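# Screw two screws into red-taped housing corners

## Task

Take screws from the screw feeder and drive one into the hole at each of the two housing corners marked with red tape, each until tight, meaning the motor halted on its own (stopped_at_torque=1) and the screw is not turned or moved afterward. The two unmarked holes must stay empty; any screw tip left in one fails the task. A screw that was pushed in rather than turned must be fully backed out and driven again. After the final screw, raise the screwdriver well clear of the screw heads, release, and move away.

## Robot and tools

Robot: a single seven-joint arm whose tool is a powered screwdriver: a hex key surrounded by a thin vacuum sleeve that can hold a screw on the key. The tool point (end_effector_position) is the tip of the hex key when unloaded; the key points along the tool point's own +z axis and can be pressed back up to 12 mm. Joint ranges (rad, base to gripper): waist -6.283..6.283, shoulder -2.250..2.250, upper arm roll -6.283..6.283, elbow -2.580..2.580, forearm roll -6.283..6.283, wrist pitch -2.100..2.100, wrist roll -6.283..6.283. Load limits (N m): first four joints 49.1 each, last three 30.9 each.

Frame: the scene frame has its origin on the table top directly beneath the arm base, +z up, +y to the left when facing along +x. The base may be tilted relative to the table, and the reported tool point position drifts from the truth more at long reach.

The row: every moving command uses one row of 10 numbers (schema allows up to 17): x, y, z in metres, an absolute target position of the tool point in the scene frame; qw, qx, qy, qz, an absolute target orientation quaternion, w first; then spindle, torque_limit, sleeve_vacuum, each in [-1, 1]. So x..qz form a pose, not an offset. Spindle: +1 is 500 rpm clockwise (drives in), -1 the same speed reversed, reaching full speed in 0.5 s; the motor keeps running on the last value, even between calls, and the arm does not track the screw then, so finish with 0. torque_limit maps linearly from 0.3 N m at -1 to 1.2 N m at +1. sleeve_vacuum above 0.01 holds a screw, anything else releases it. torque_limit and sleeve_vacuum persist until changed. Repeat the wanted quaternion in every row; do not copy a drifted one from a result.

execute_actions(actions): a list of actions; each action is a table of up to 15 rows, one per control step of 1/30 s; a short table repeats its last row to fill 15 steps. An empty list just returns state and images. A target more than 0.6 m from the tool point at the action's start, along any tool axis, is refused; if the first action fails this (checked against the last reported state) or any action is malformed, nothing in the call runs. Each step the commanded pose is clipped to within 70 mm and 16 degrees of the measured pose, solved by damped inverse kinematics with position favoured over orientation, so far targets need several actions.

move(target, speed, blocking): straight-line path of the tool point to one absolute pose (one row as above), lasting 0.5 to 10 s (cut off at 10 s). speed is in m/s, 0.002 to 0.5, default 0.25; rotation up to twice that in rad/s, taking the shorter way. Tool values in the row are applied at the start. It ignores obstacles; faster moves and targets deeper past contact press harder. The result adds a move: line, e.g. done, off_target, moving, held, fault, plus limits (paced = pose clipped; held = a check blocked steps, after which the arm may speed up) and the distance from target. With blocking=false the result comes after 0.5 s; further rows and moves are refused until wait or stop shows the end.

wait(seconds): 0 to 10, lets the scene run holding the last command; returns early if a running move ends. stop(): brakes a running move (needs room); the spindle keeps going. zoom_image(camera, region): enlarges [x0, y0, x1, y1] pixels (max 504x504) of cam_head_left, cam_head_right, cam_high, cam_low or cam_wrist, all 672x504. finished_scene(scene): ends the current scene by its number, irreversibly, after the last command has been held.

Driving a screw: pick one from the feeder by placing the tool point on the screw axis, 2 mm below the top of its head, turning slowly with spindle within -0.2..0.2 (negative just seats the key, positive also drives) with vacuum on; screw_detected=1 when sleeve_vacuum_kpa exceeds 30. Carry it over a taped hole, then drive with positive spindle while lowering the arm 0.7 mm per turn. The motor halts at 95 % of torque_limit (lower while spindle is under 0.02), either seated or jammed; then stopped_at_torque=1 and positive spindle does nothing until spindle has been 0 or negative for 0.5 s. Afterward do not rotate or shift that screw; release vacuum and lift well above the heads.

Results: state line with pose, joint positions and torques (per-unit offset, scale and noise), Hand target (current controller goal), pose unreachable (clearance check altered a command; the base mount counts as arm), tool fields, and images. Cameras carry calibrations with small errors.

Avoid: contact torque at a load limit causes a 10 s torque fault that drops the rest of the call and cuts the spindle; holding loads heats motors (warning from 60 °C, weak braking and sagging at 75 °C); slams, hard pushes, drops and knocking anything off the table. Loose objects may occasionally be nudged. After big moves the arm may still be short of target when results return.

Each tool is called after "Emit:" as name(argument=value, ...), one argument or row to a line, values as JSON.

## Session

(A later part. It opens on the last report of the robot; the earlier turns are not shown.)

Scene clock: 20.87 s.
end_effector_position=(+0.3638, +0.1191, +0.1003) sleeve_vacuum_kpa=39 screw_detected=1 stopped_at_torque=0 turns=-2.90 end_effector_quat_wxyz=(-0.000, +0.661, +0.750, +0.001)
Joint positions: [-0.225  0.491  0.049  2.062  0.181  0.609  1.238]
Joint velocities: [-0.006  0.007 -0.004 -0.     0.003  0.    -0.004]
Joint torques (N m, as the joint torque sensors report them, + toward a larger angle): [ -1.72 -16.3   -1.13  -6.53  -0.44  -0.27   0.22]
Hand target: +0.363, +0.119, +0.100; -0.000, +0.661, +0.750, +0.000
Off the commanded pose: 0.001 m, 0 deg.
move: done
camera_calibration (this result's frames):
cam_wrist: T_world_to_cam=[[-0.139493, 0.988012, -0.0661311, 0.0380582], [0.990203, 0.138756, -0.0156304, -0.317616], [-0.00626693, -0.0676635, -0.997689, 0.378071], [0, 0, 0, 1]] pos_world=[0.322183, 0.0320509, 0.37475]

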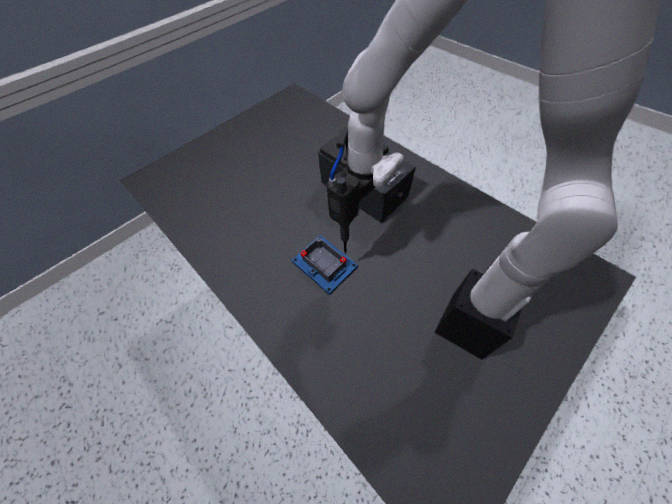

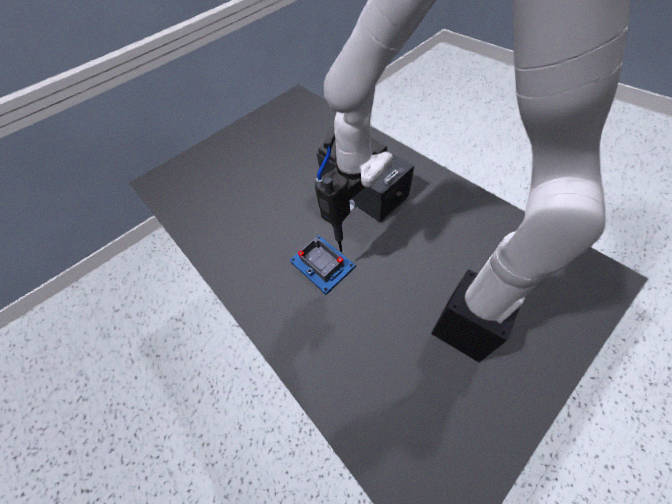

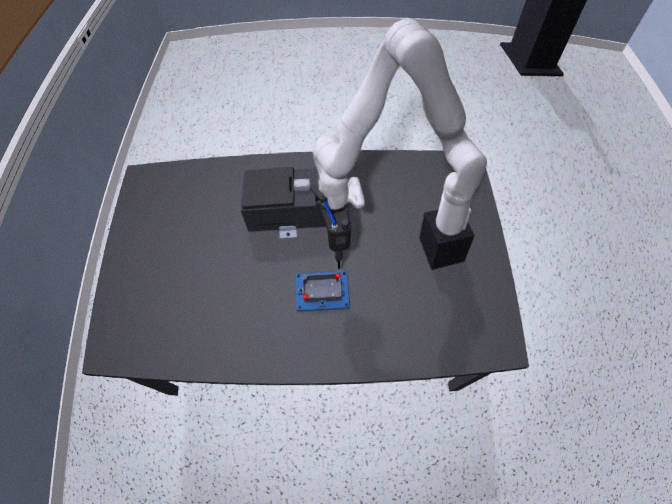

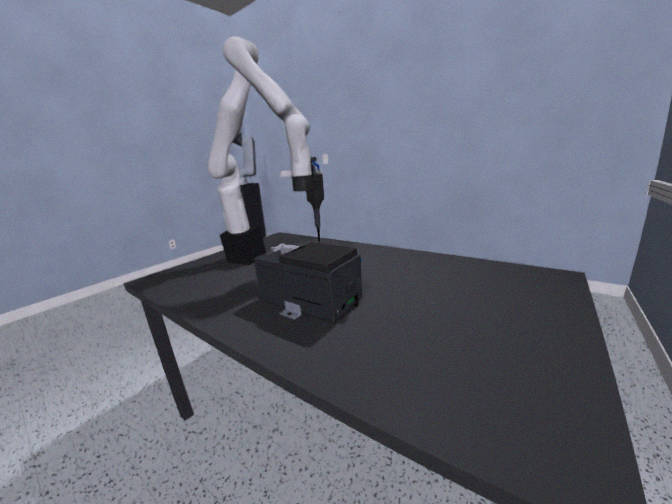

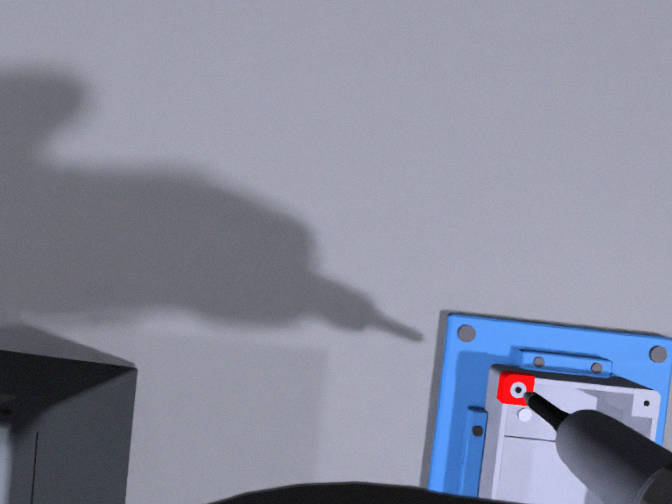

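Emit:
move(
  target=[0.365,0.121,0.082,0,0.661,0.75,0,0,0,1],
  speed=0.03,
)

Emit:
zoom_image(
  camera="cam_wrist",
  region=[420,320,620,470],
)

Emit:
zoom_image(
  camera="cam_head_left",
  region=[300,220,370,290],
)

Emit:
zoom_image(
  camera="cam_high",
  region=[310,240,370,300],
)

Scene clock: 22.60 s.
end_effector_position=(+0.3651, +0.1211, +0.0821) sleeve_vacuum_kpa=39 screw_detected=1 stopped_at_torque=0 turns=-2.90 end_effector_quat_wxyz=(+0.000, +0.661, +0.750, +0.000)
Joint positions: [-0.227  0.536  0.054  2.071  0.188  0.556  1.228]
Joint velocities: [-0.002  0.003  0.     0.002 -0.    -0.     0.   ]
Joint torques (N m, as the joint torque sensors report them, + toward a larger angle): [ -2.05 -16.74  -0.7   -5.92  -0.37  -0.33   0.09]
Hand target: +0.365, +0.121, +0.082; -0.000, +0.661, +0.750, +0.000
Off the commanded pose: 0.000 m, 0 deg.
move: done
camera_calibration (this result's frames):
cam_wrist: T_world_to_cam=[[-0.139887, 0.987917, -0.0667208, 0.0352892], [0.990145, 0.13911, -0.0161725, -0.319514], [-0.00669549, -0.0683256, -0.997641, 0.360382], [0, 0, 0, 1]] pos_world=[0.323715, 0.0342083, 0.356719]

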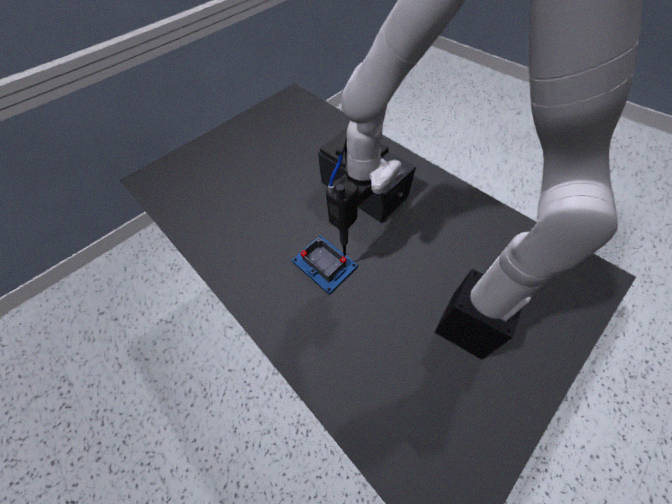

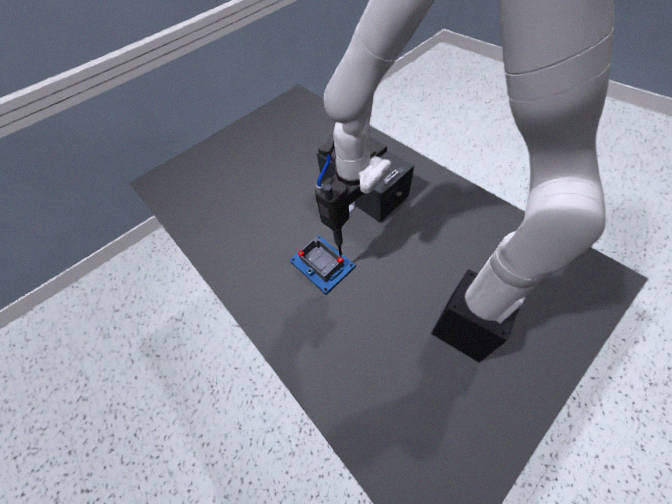

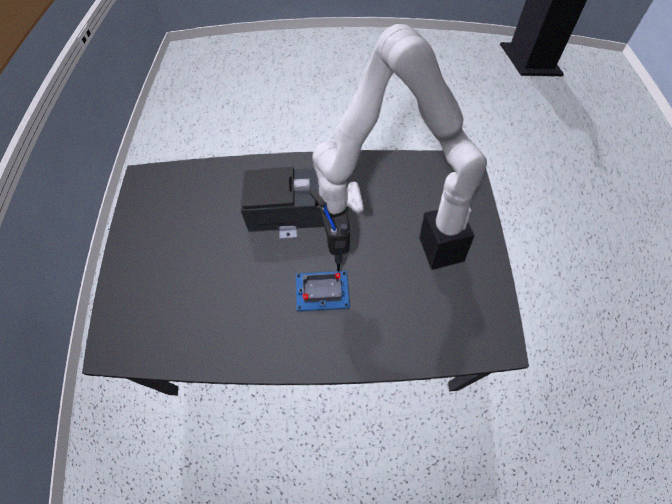

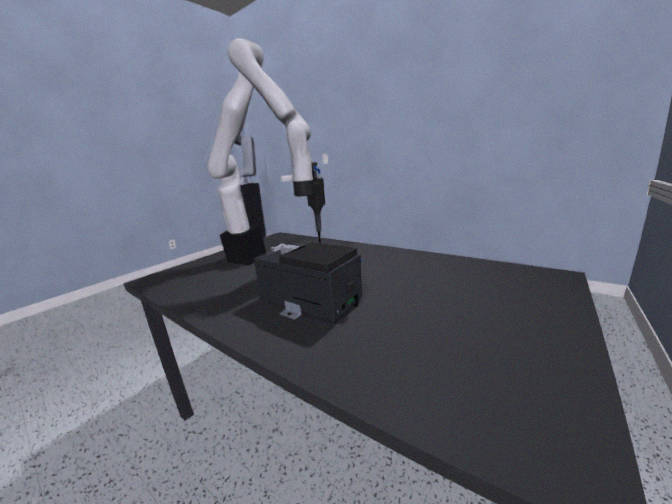

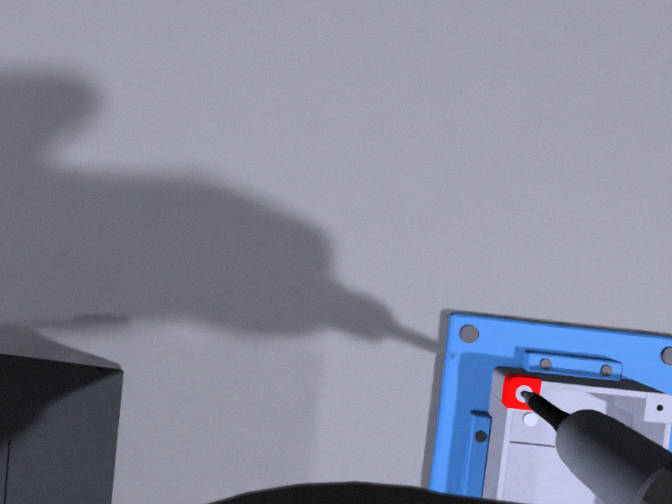

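Region (420, 320, 620, 470) of cam_wrist's 672x504 image, scaled by 2.520; it fills the top 378 rows of this view, and the rest is white.

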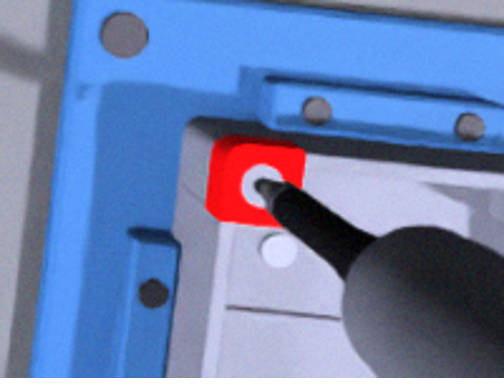

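Region (300, 220, 370, 290) of cam_head_left's 672x504 image, scaled by 7.200, with more detail than that image has.

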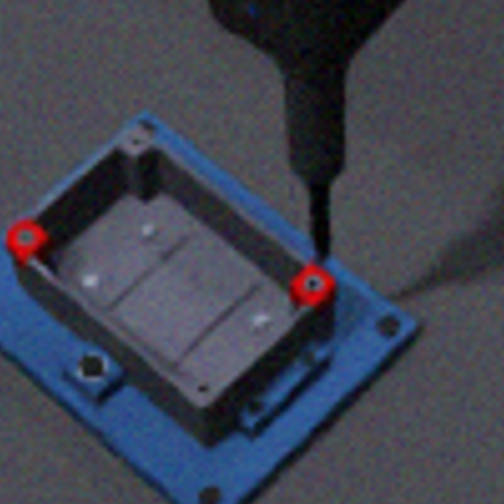

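Region (310, 240, 370, 300) of cam_high's 672x504 image, scaled by 8.400, with more detail than that image has.

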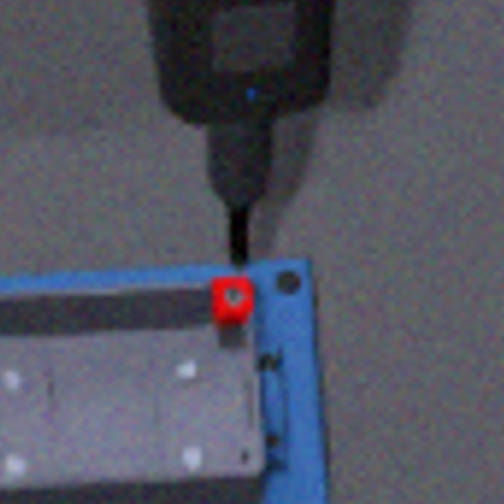

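Emit:
move(
  target=[0.3666,0.123,0.074,0,0.661,0.75,0,0,0,1],
  speed=0.01,
)

Emit:
zoom_image(
  camera="cam_wrist",
  region=[420,320,620,470],
)

Emit:
zoom_image(
  camera="cam_head_left",
  region=[325,240,360,275],
)

Emit:
zoom_image(
  camera="cam_high",
  region=[320,255,355,290],
)

Scene clock: 24.23 s.
end_effector_position=(+0.3667, +0.1230, +0.0741) sleeve_vacuum_kpa=39 screw_detected=1 stopped_at_torque=0 turns=-2.90 end_effector_quat_wxyz=(+0.000, +0.661, +0.750, +0.000)
Joint positions: [-0.229  0.558  0.056  2.071  0.191  0.534  1.223]
Joint velocities: [-0.002  0.001  0.     0.    -0.     0.     0.001]
Joint torques (N m, as the joint torque sensors report them, + toward a larger angle): [ -2.16 -16.82  -0.89  -5.64  -0.36  -0.23   0.05]
Hand target: +0.367, +0.123, +0.074; -0.000, +0.661, +0.750, +0.000
Off the commanded pose: 0.000 m, 0 deg.
move: done
camera_calibration (this result's frames):
cam_wrist: T_world_to_cam=[[-0.139908, 0.987906, -0.0668349, 0.0330497], [0.990141, 0.139115, -0.0163943, -0.321395], [-0.00689831, -0.0684697, -0.997629, 0.352541], [0, 0, 0, 1]] pos_world=[0.325282, 0.0361992, 0.348645]

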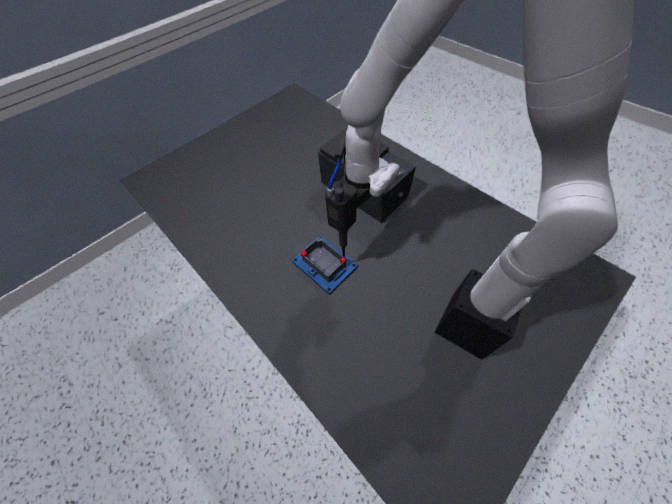

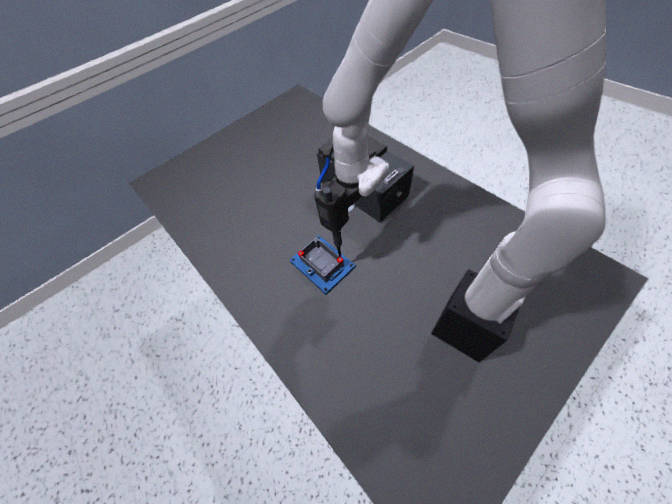

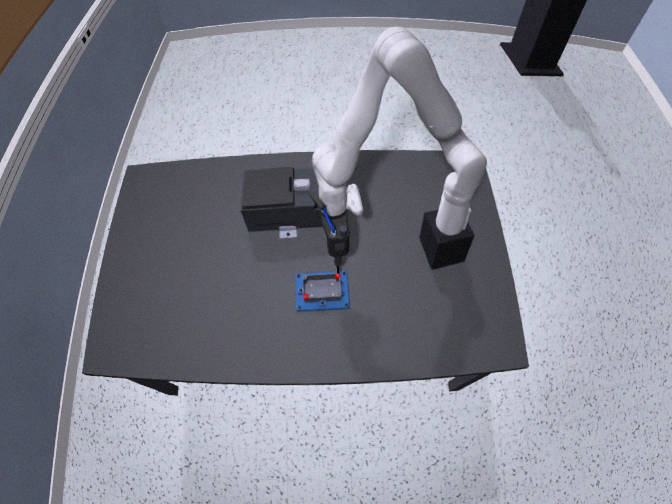

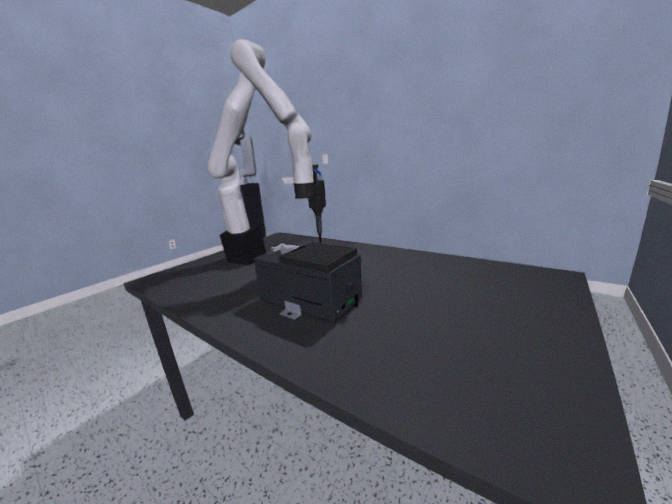

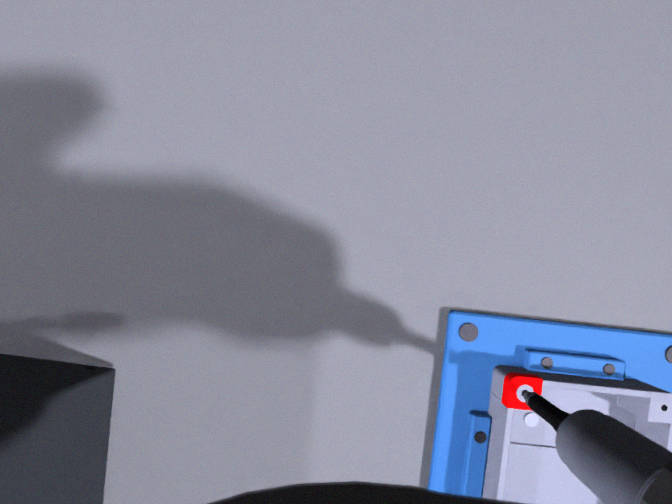

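Region (420, 320, 620, 470) of cam_wrist's 672x504 image, scaled by 2.520; it fills the top 378 rows of this view, and the rest is white.

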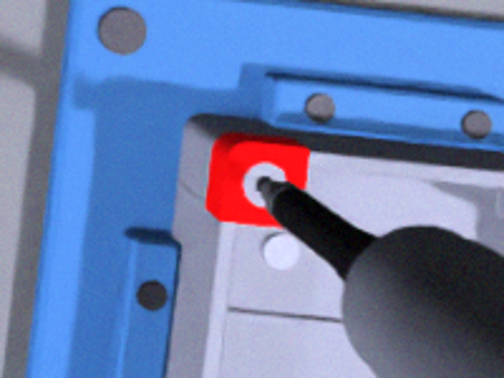

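Region (325, 240, 360, 275) of cam_head_left's 672x504 image, scaled by 14.400, with more detail than that image has.

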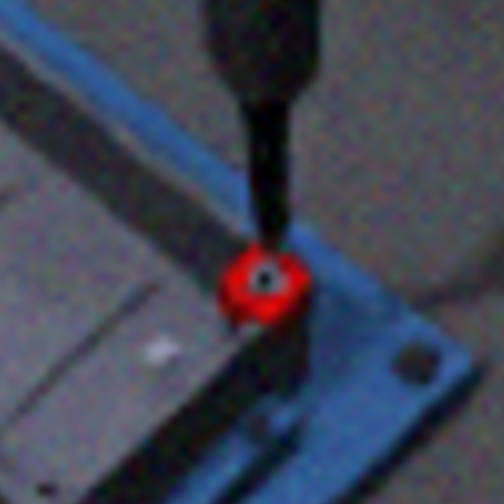

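Region (320, 255, 355, 290) of cam_high's 672x504 image, scaled by 14.400, with more detail than that image has.

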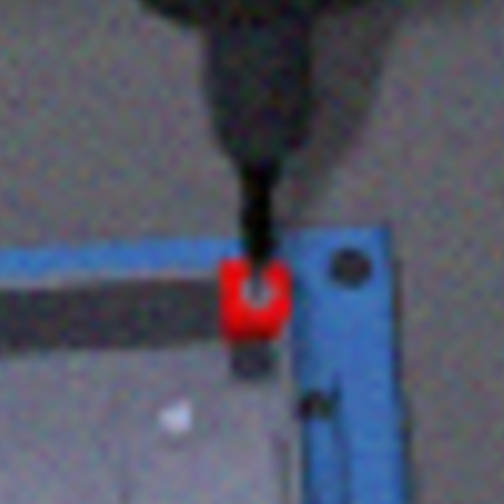

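Emit:
move(
  target=[0.3665,0.124,0.073,0,0.661,0.75,0,0,0,1],
  speed=0.01,
)

Emit:
move(
  target=[0.3665,0.124,0.053,0,0.661,0.75,0,0.7,0,1],
  speed=0.004,
)

Emit:
zoom_image(
  camera="cam_wrist",
  region=[420,320,620,470],
)

Scene clock: 25.50 s.
end_effector_position=(+0.3665, +0.1240, +0.0730) sleeve_vacuum_kpa=39 screw_detected=1 stopped_at_torque=0 turns=-2.90 end_effector_quat_wxyz=(+0.000, +0.661, +0.750, +0.000)
Joint positions: [-0.232  0.561  0.057  2.071  0.191  0.531  1.22 ]
Joint velocities: [-0.001 -0.     0.    -0.001  0.     0.    -0.002]
Joint torques (N m, as the joint torque sensors report them, + toward a larger angle): [ -2.09 -16.93  -0.79  -5.63  -0.41  -0.29   0.07]
Hand target: +0.367, +0.124, +0.073; -0.000, +0.661, +0.750, +0.000
Off the commanded pose: 0.000 m, 0 deg.
move: done
camera_calibration (this result's frames):
cam_wrist: T_world_to_cam=[[-0.139903, 0.987902, -0.0669012, 0.0320054], [0.990141, 0.139103, -0.0164906, -0.321398], [-0.00698495, -0.0685487, -0.997623, 0.351604], [0, 0, 0, 1]] pos_world=[0.325163, 0.0371913, 0.347609]

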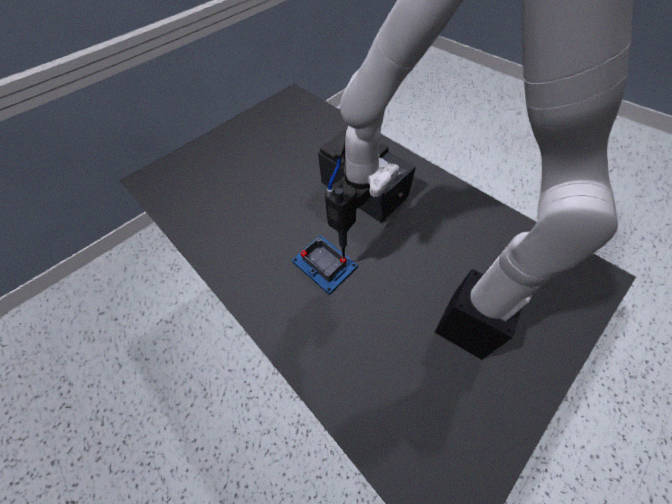

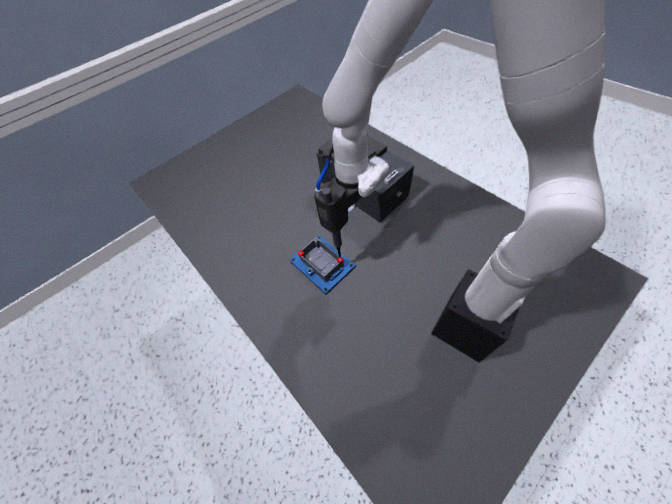

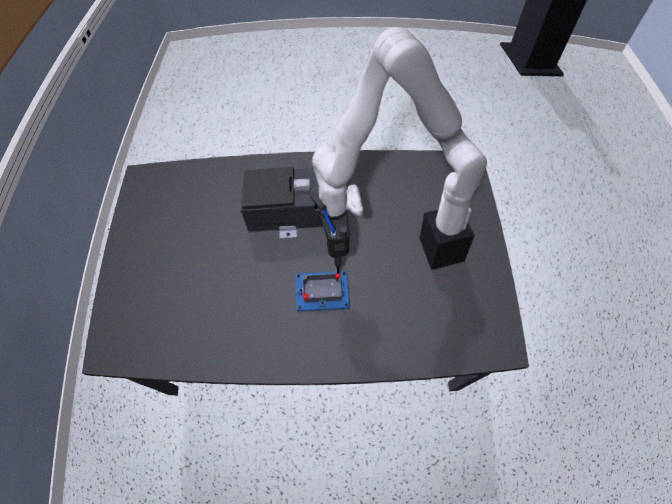

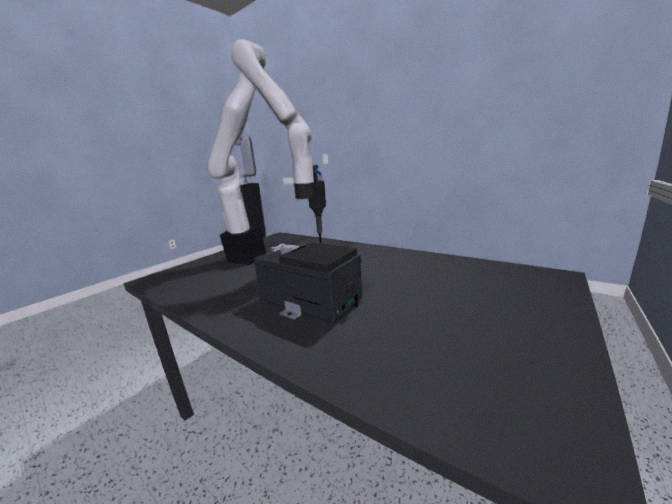

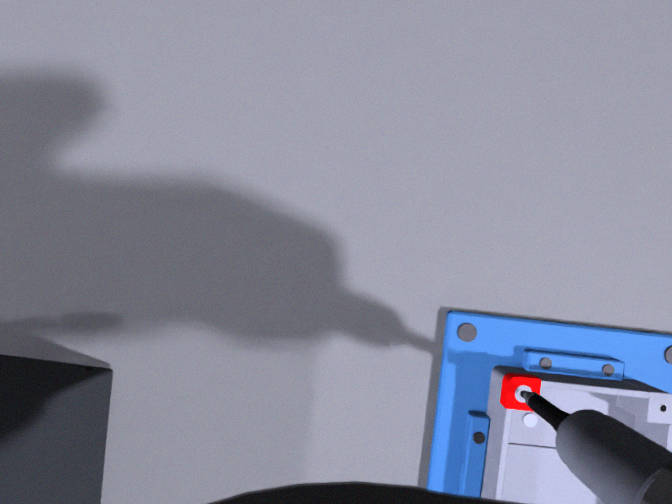

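Scene clock: 30.73 s.
end_effector_position=(+0.3671, +0.1245, +0.0538) sleeve_vacuum_kpa=40 screw_detected=1 stopped_at_torque=1 turns=22.79 end_effector_quat_wxyz=(+0.000, +0.661, +0.750, +0.001)
Joint positions: [-0.231  0.607  0.064  2.084  0.198  0.47   1.214]
Joint velocities: [-0.001  0.001  0.001  0.     0.    -0.     0.   ]
Joint torques (N m, as the joint torque sensors report them, + toward a larger angle): [ -1.9  -15.92  -0.5   -5.    -0.15  -0.48   0.08]
Hand target: +0.366, +0.124, +0.053; -0.000, +0.661, +0.750, +0.000
Off the commanded pose: 0.001 m, 0 deg.
move: done
camera_calibration (this result's frames):
cam_wrist: T_world_to_cam=[[-0.140084, 0.987928, -0.0661395, 0.0303018], [0.990125, 0.139406, -0.0147749, -0.322527], [-0.00537626, -0.0675561, -0.997701, 0.331796], [0, 0, 0, 1]] pos_world=[0.32537, 0.037441, 0.328273]

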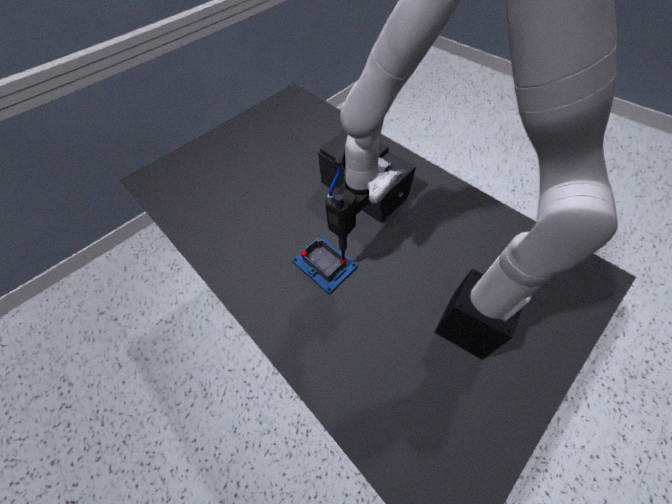

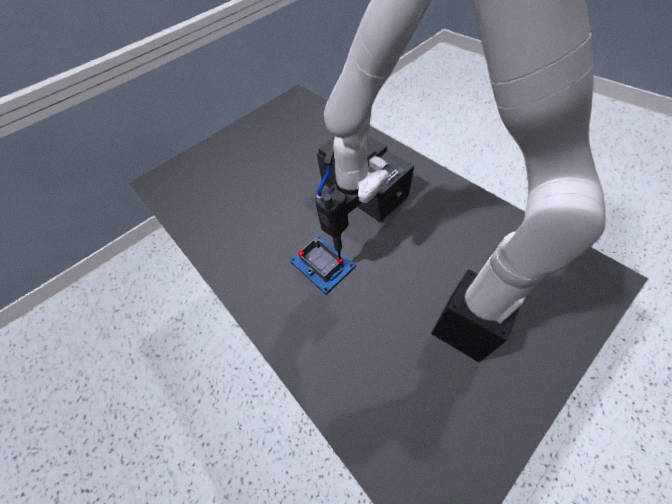

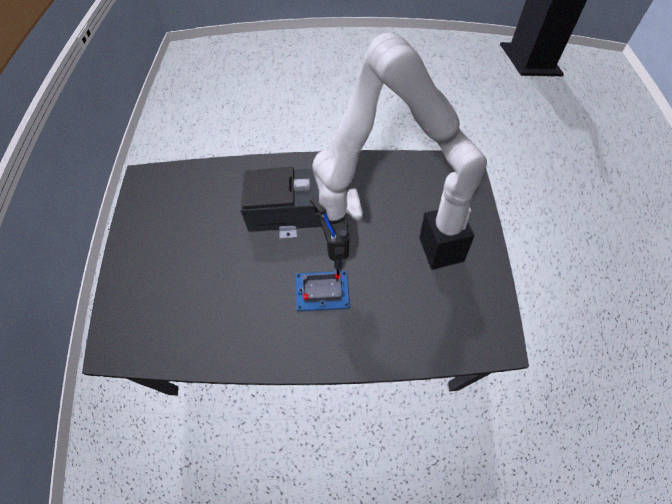

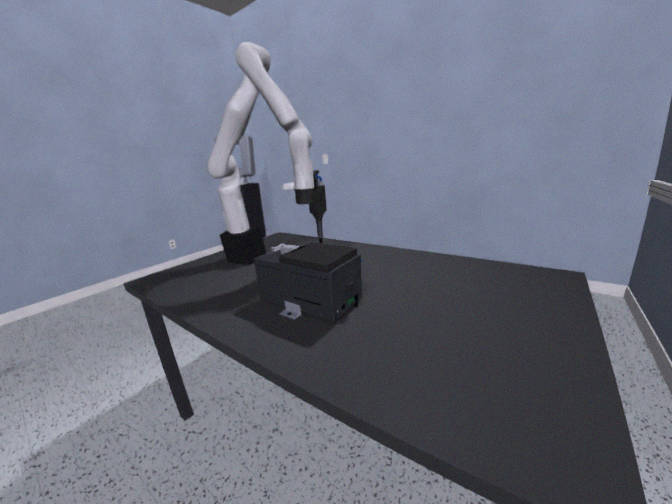

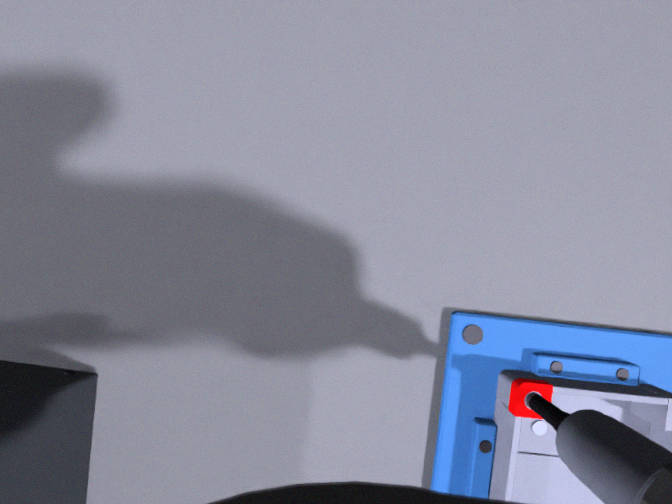

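Region (420, 320, 620, 470) of cam_wrist's 672x504 image, scaled by 2.520; it fills the top 378 rows of this view, and the rest is white.

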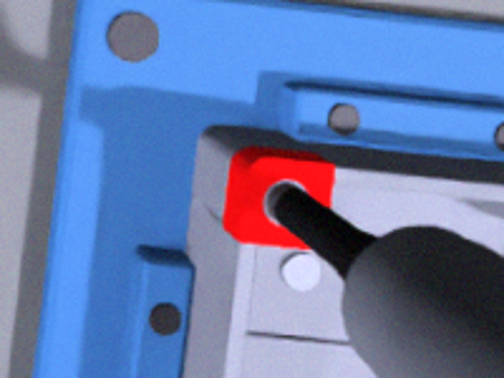

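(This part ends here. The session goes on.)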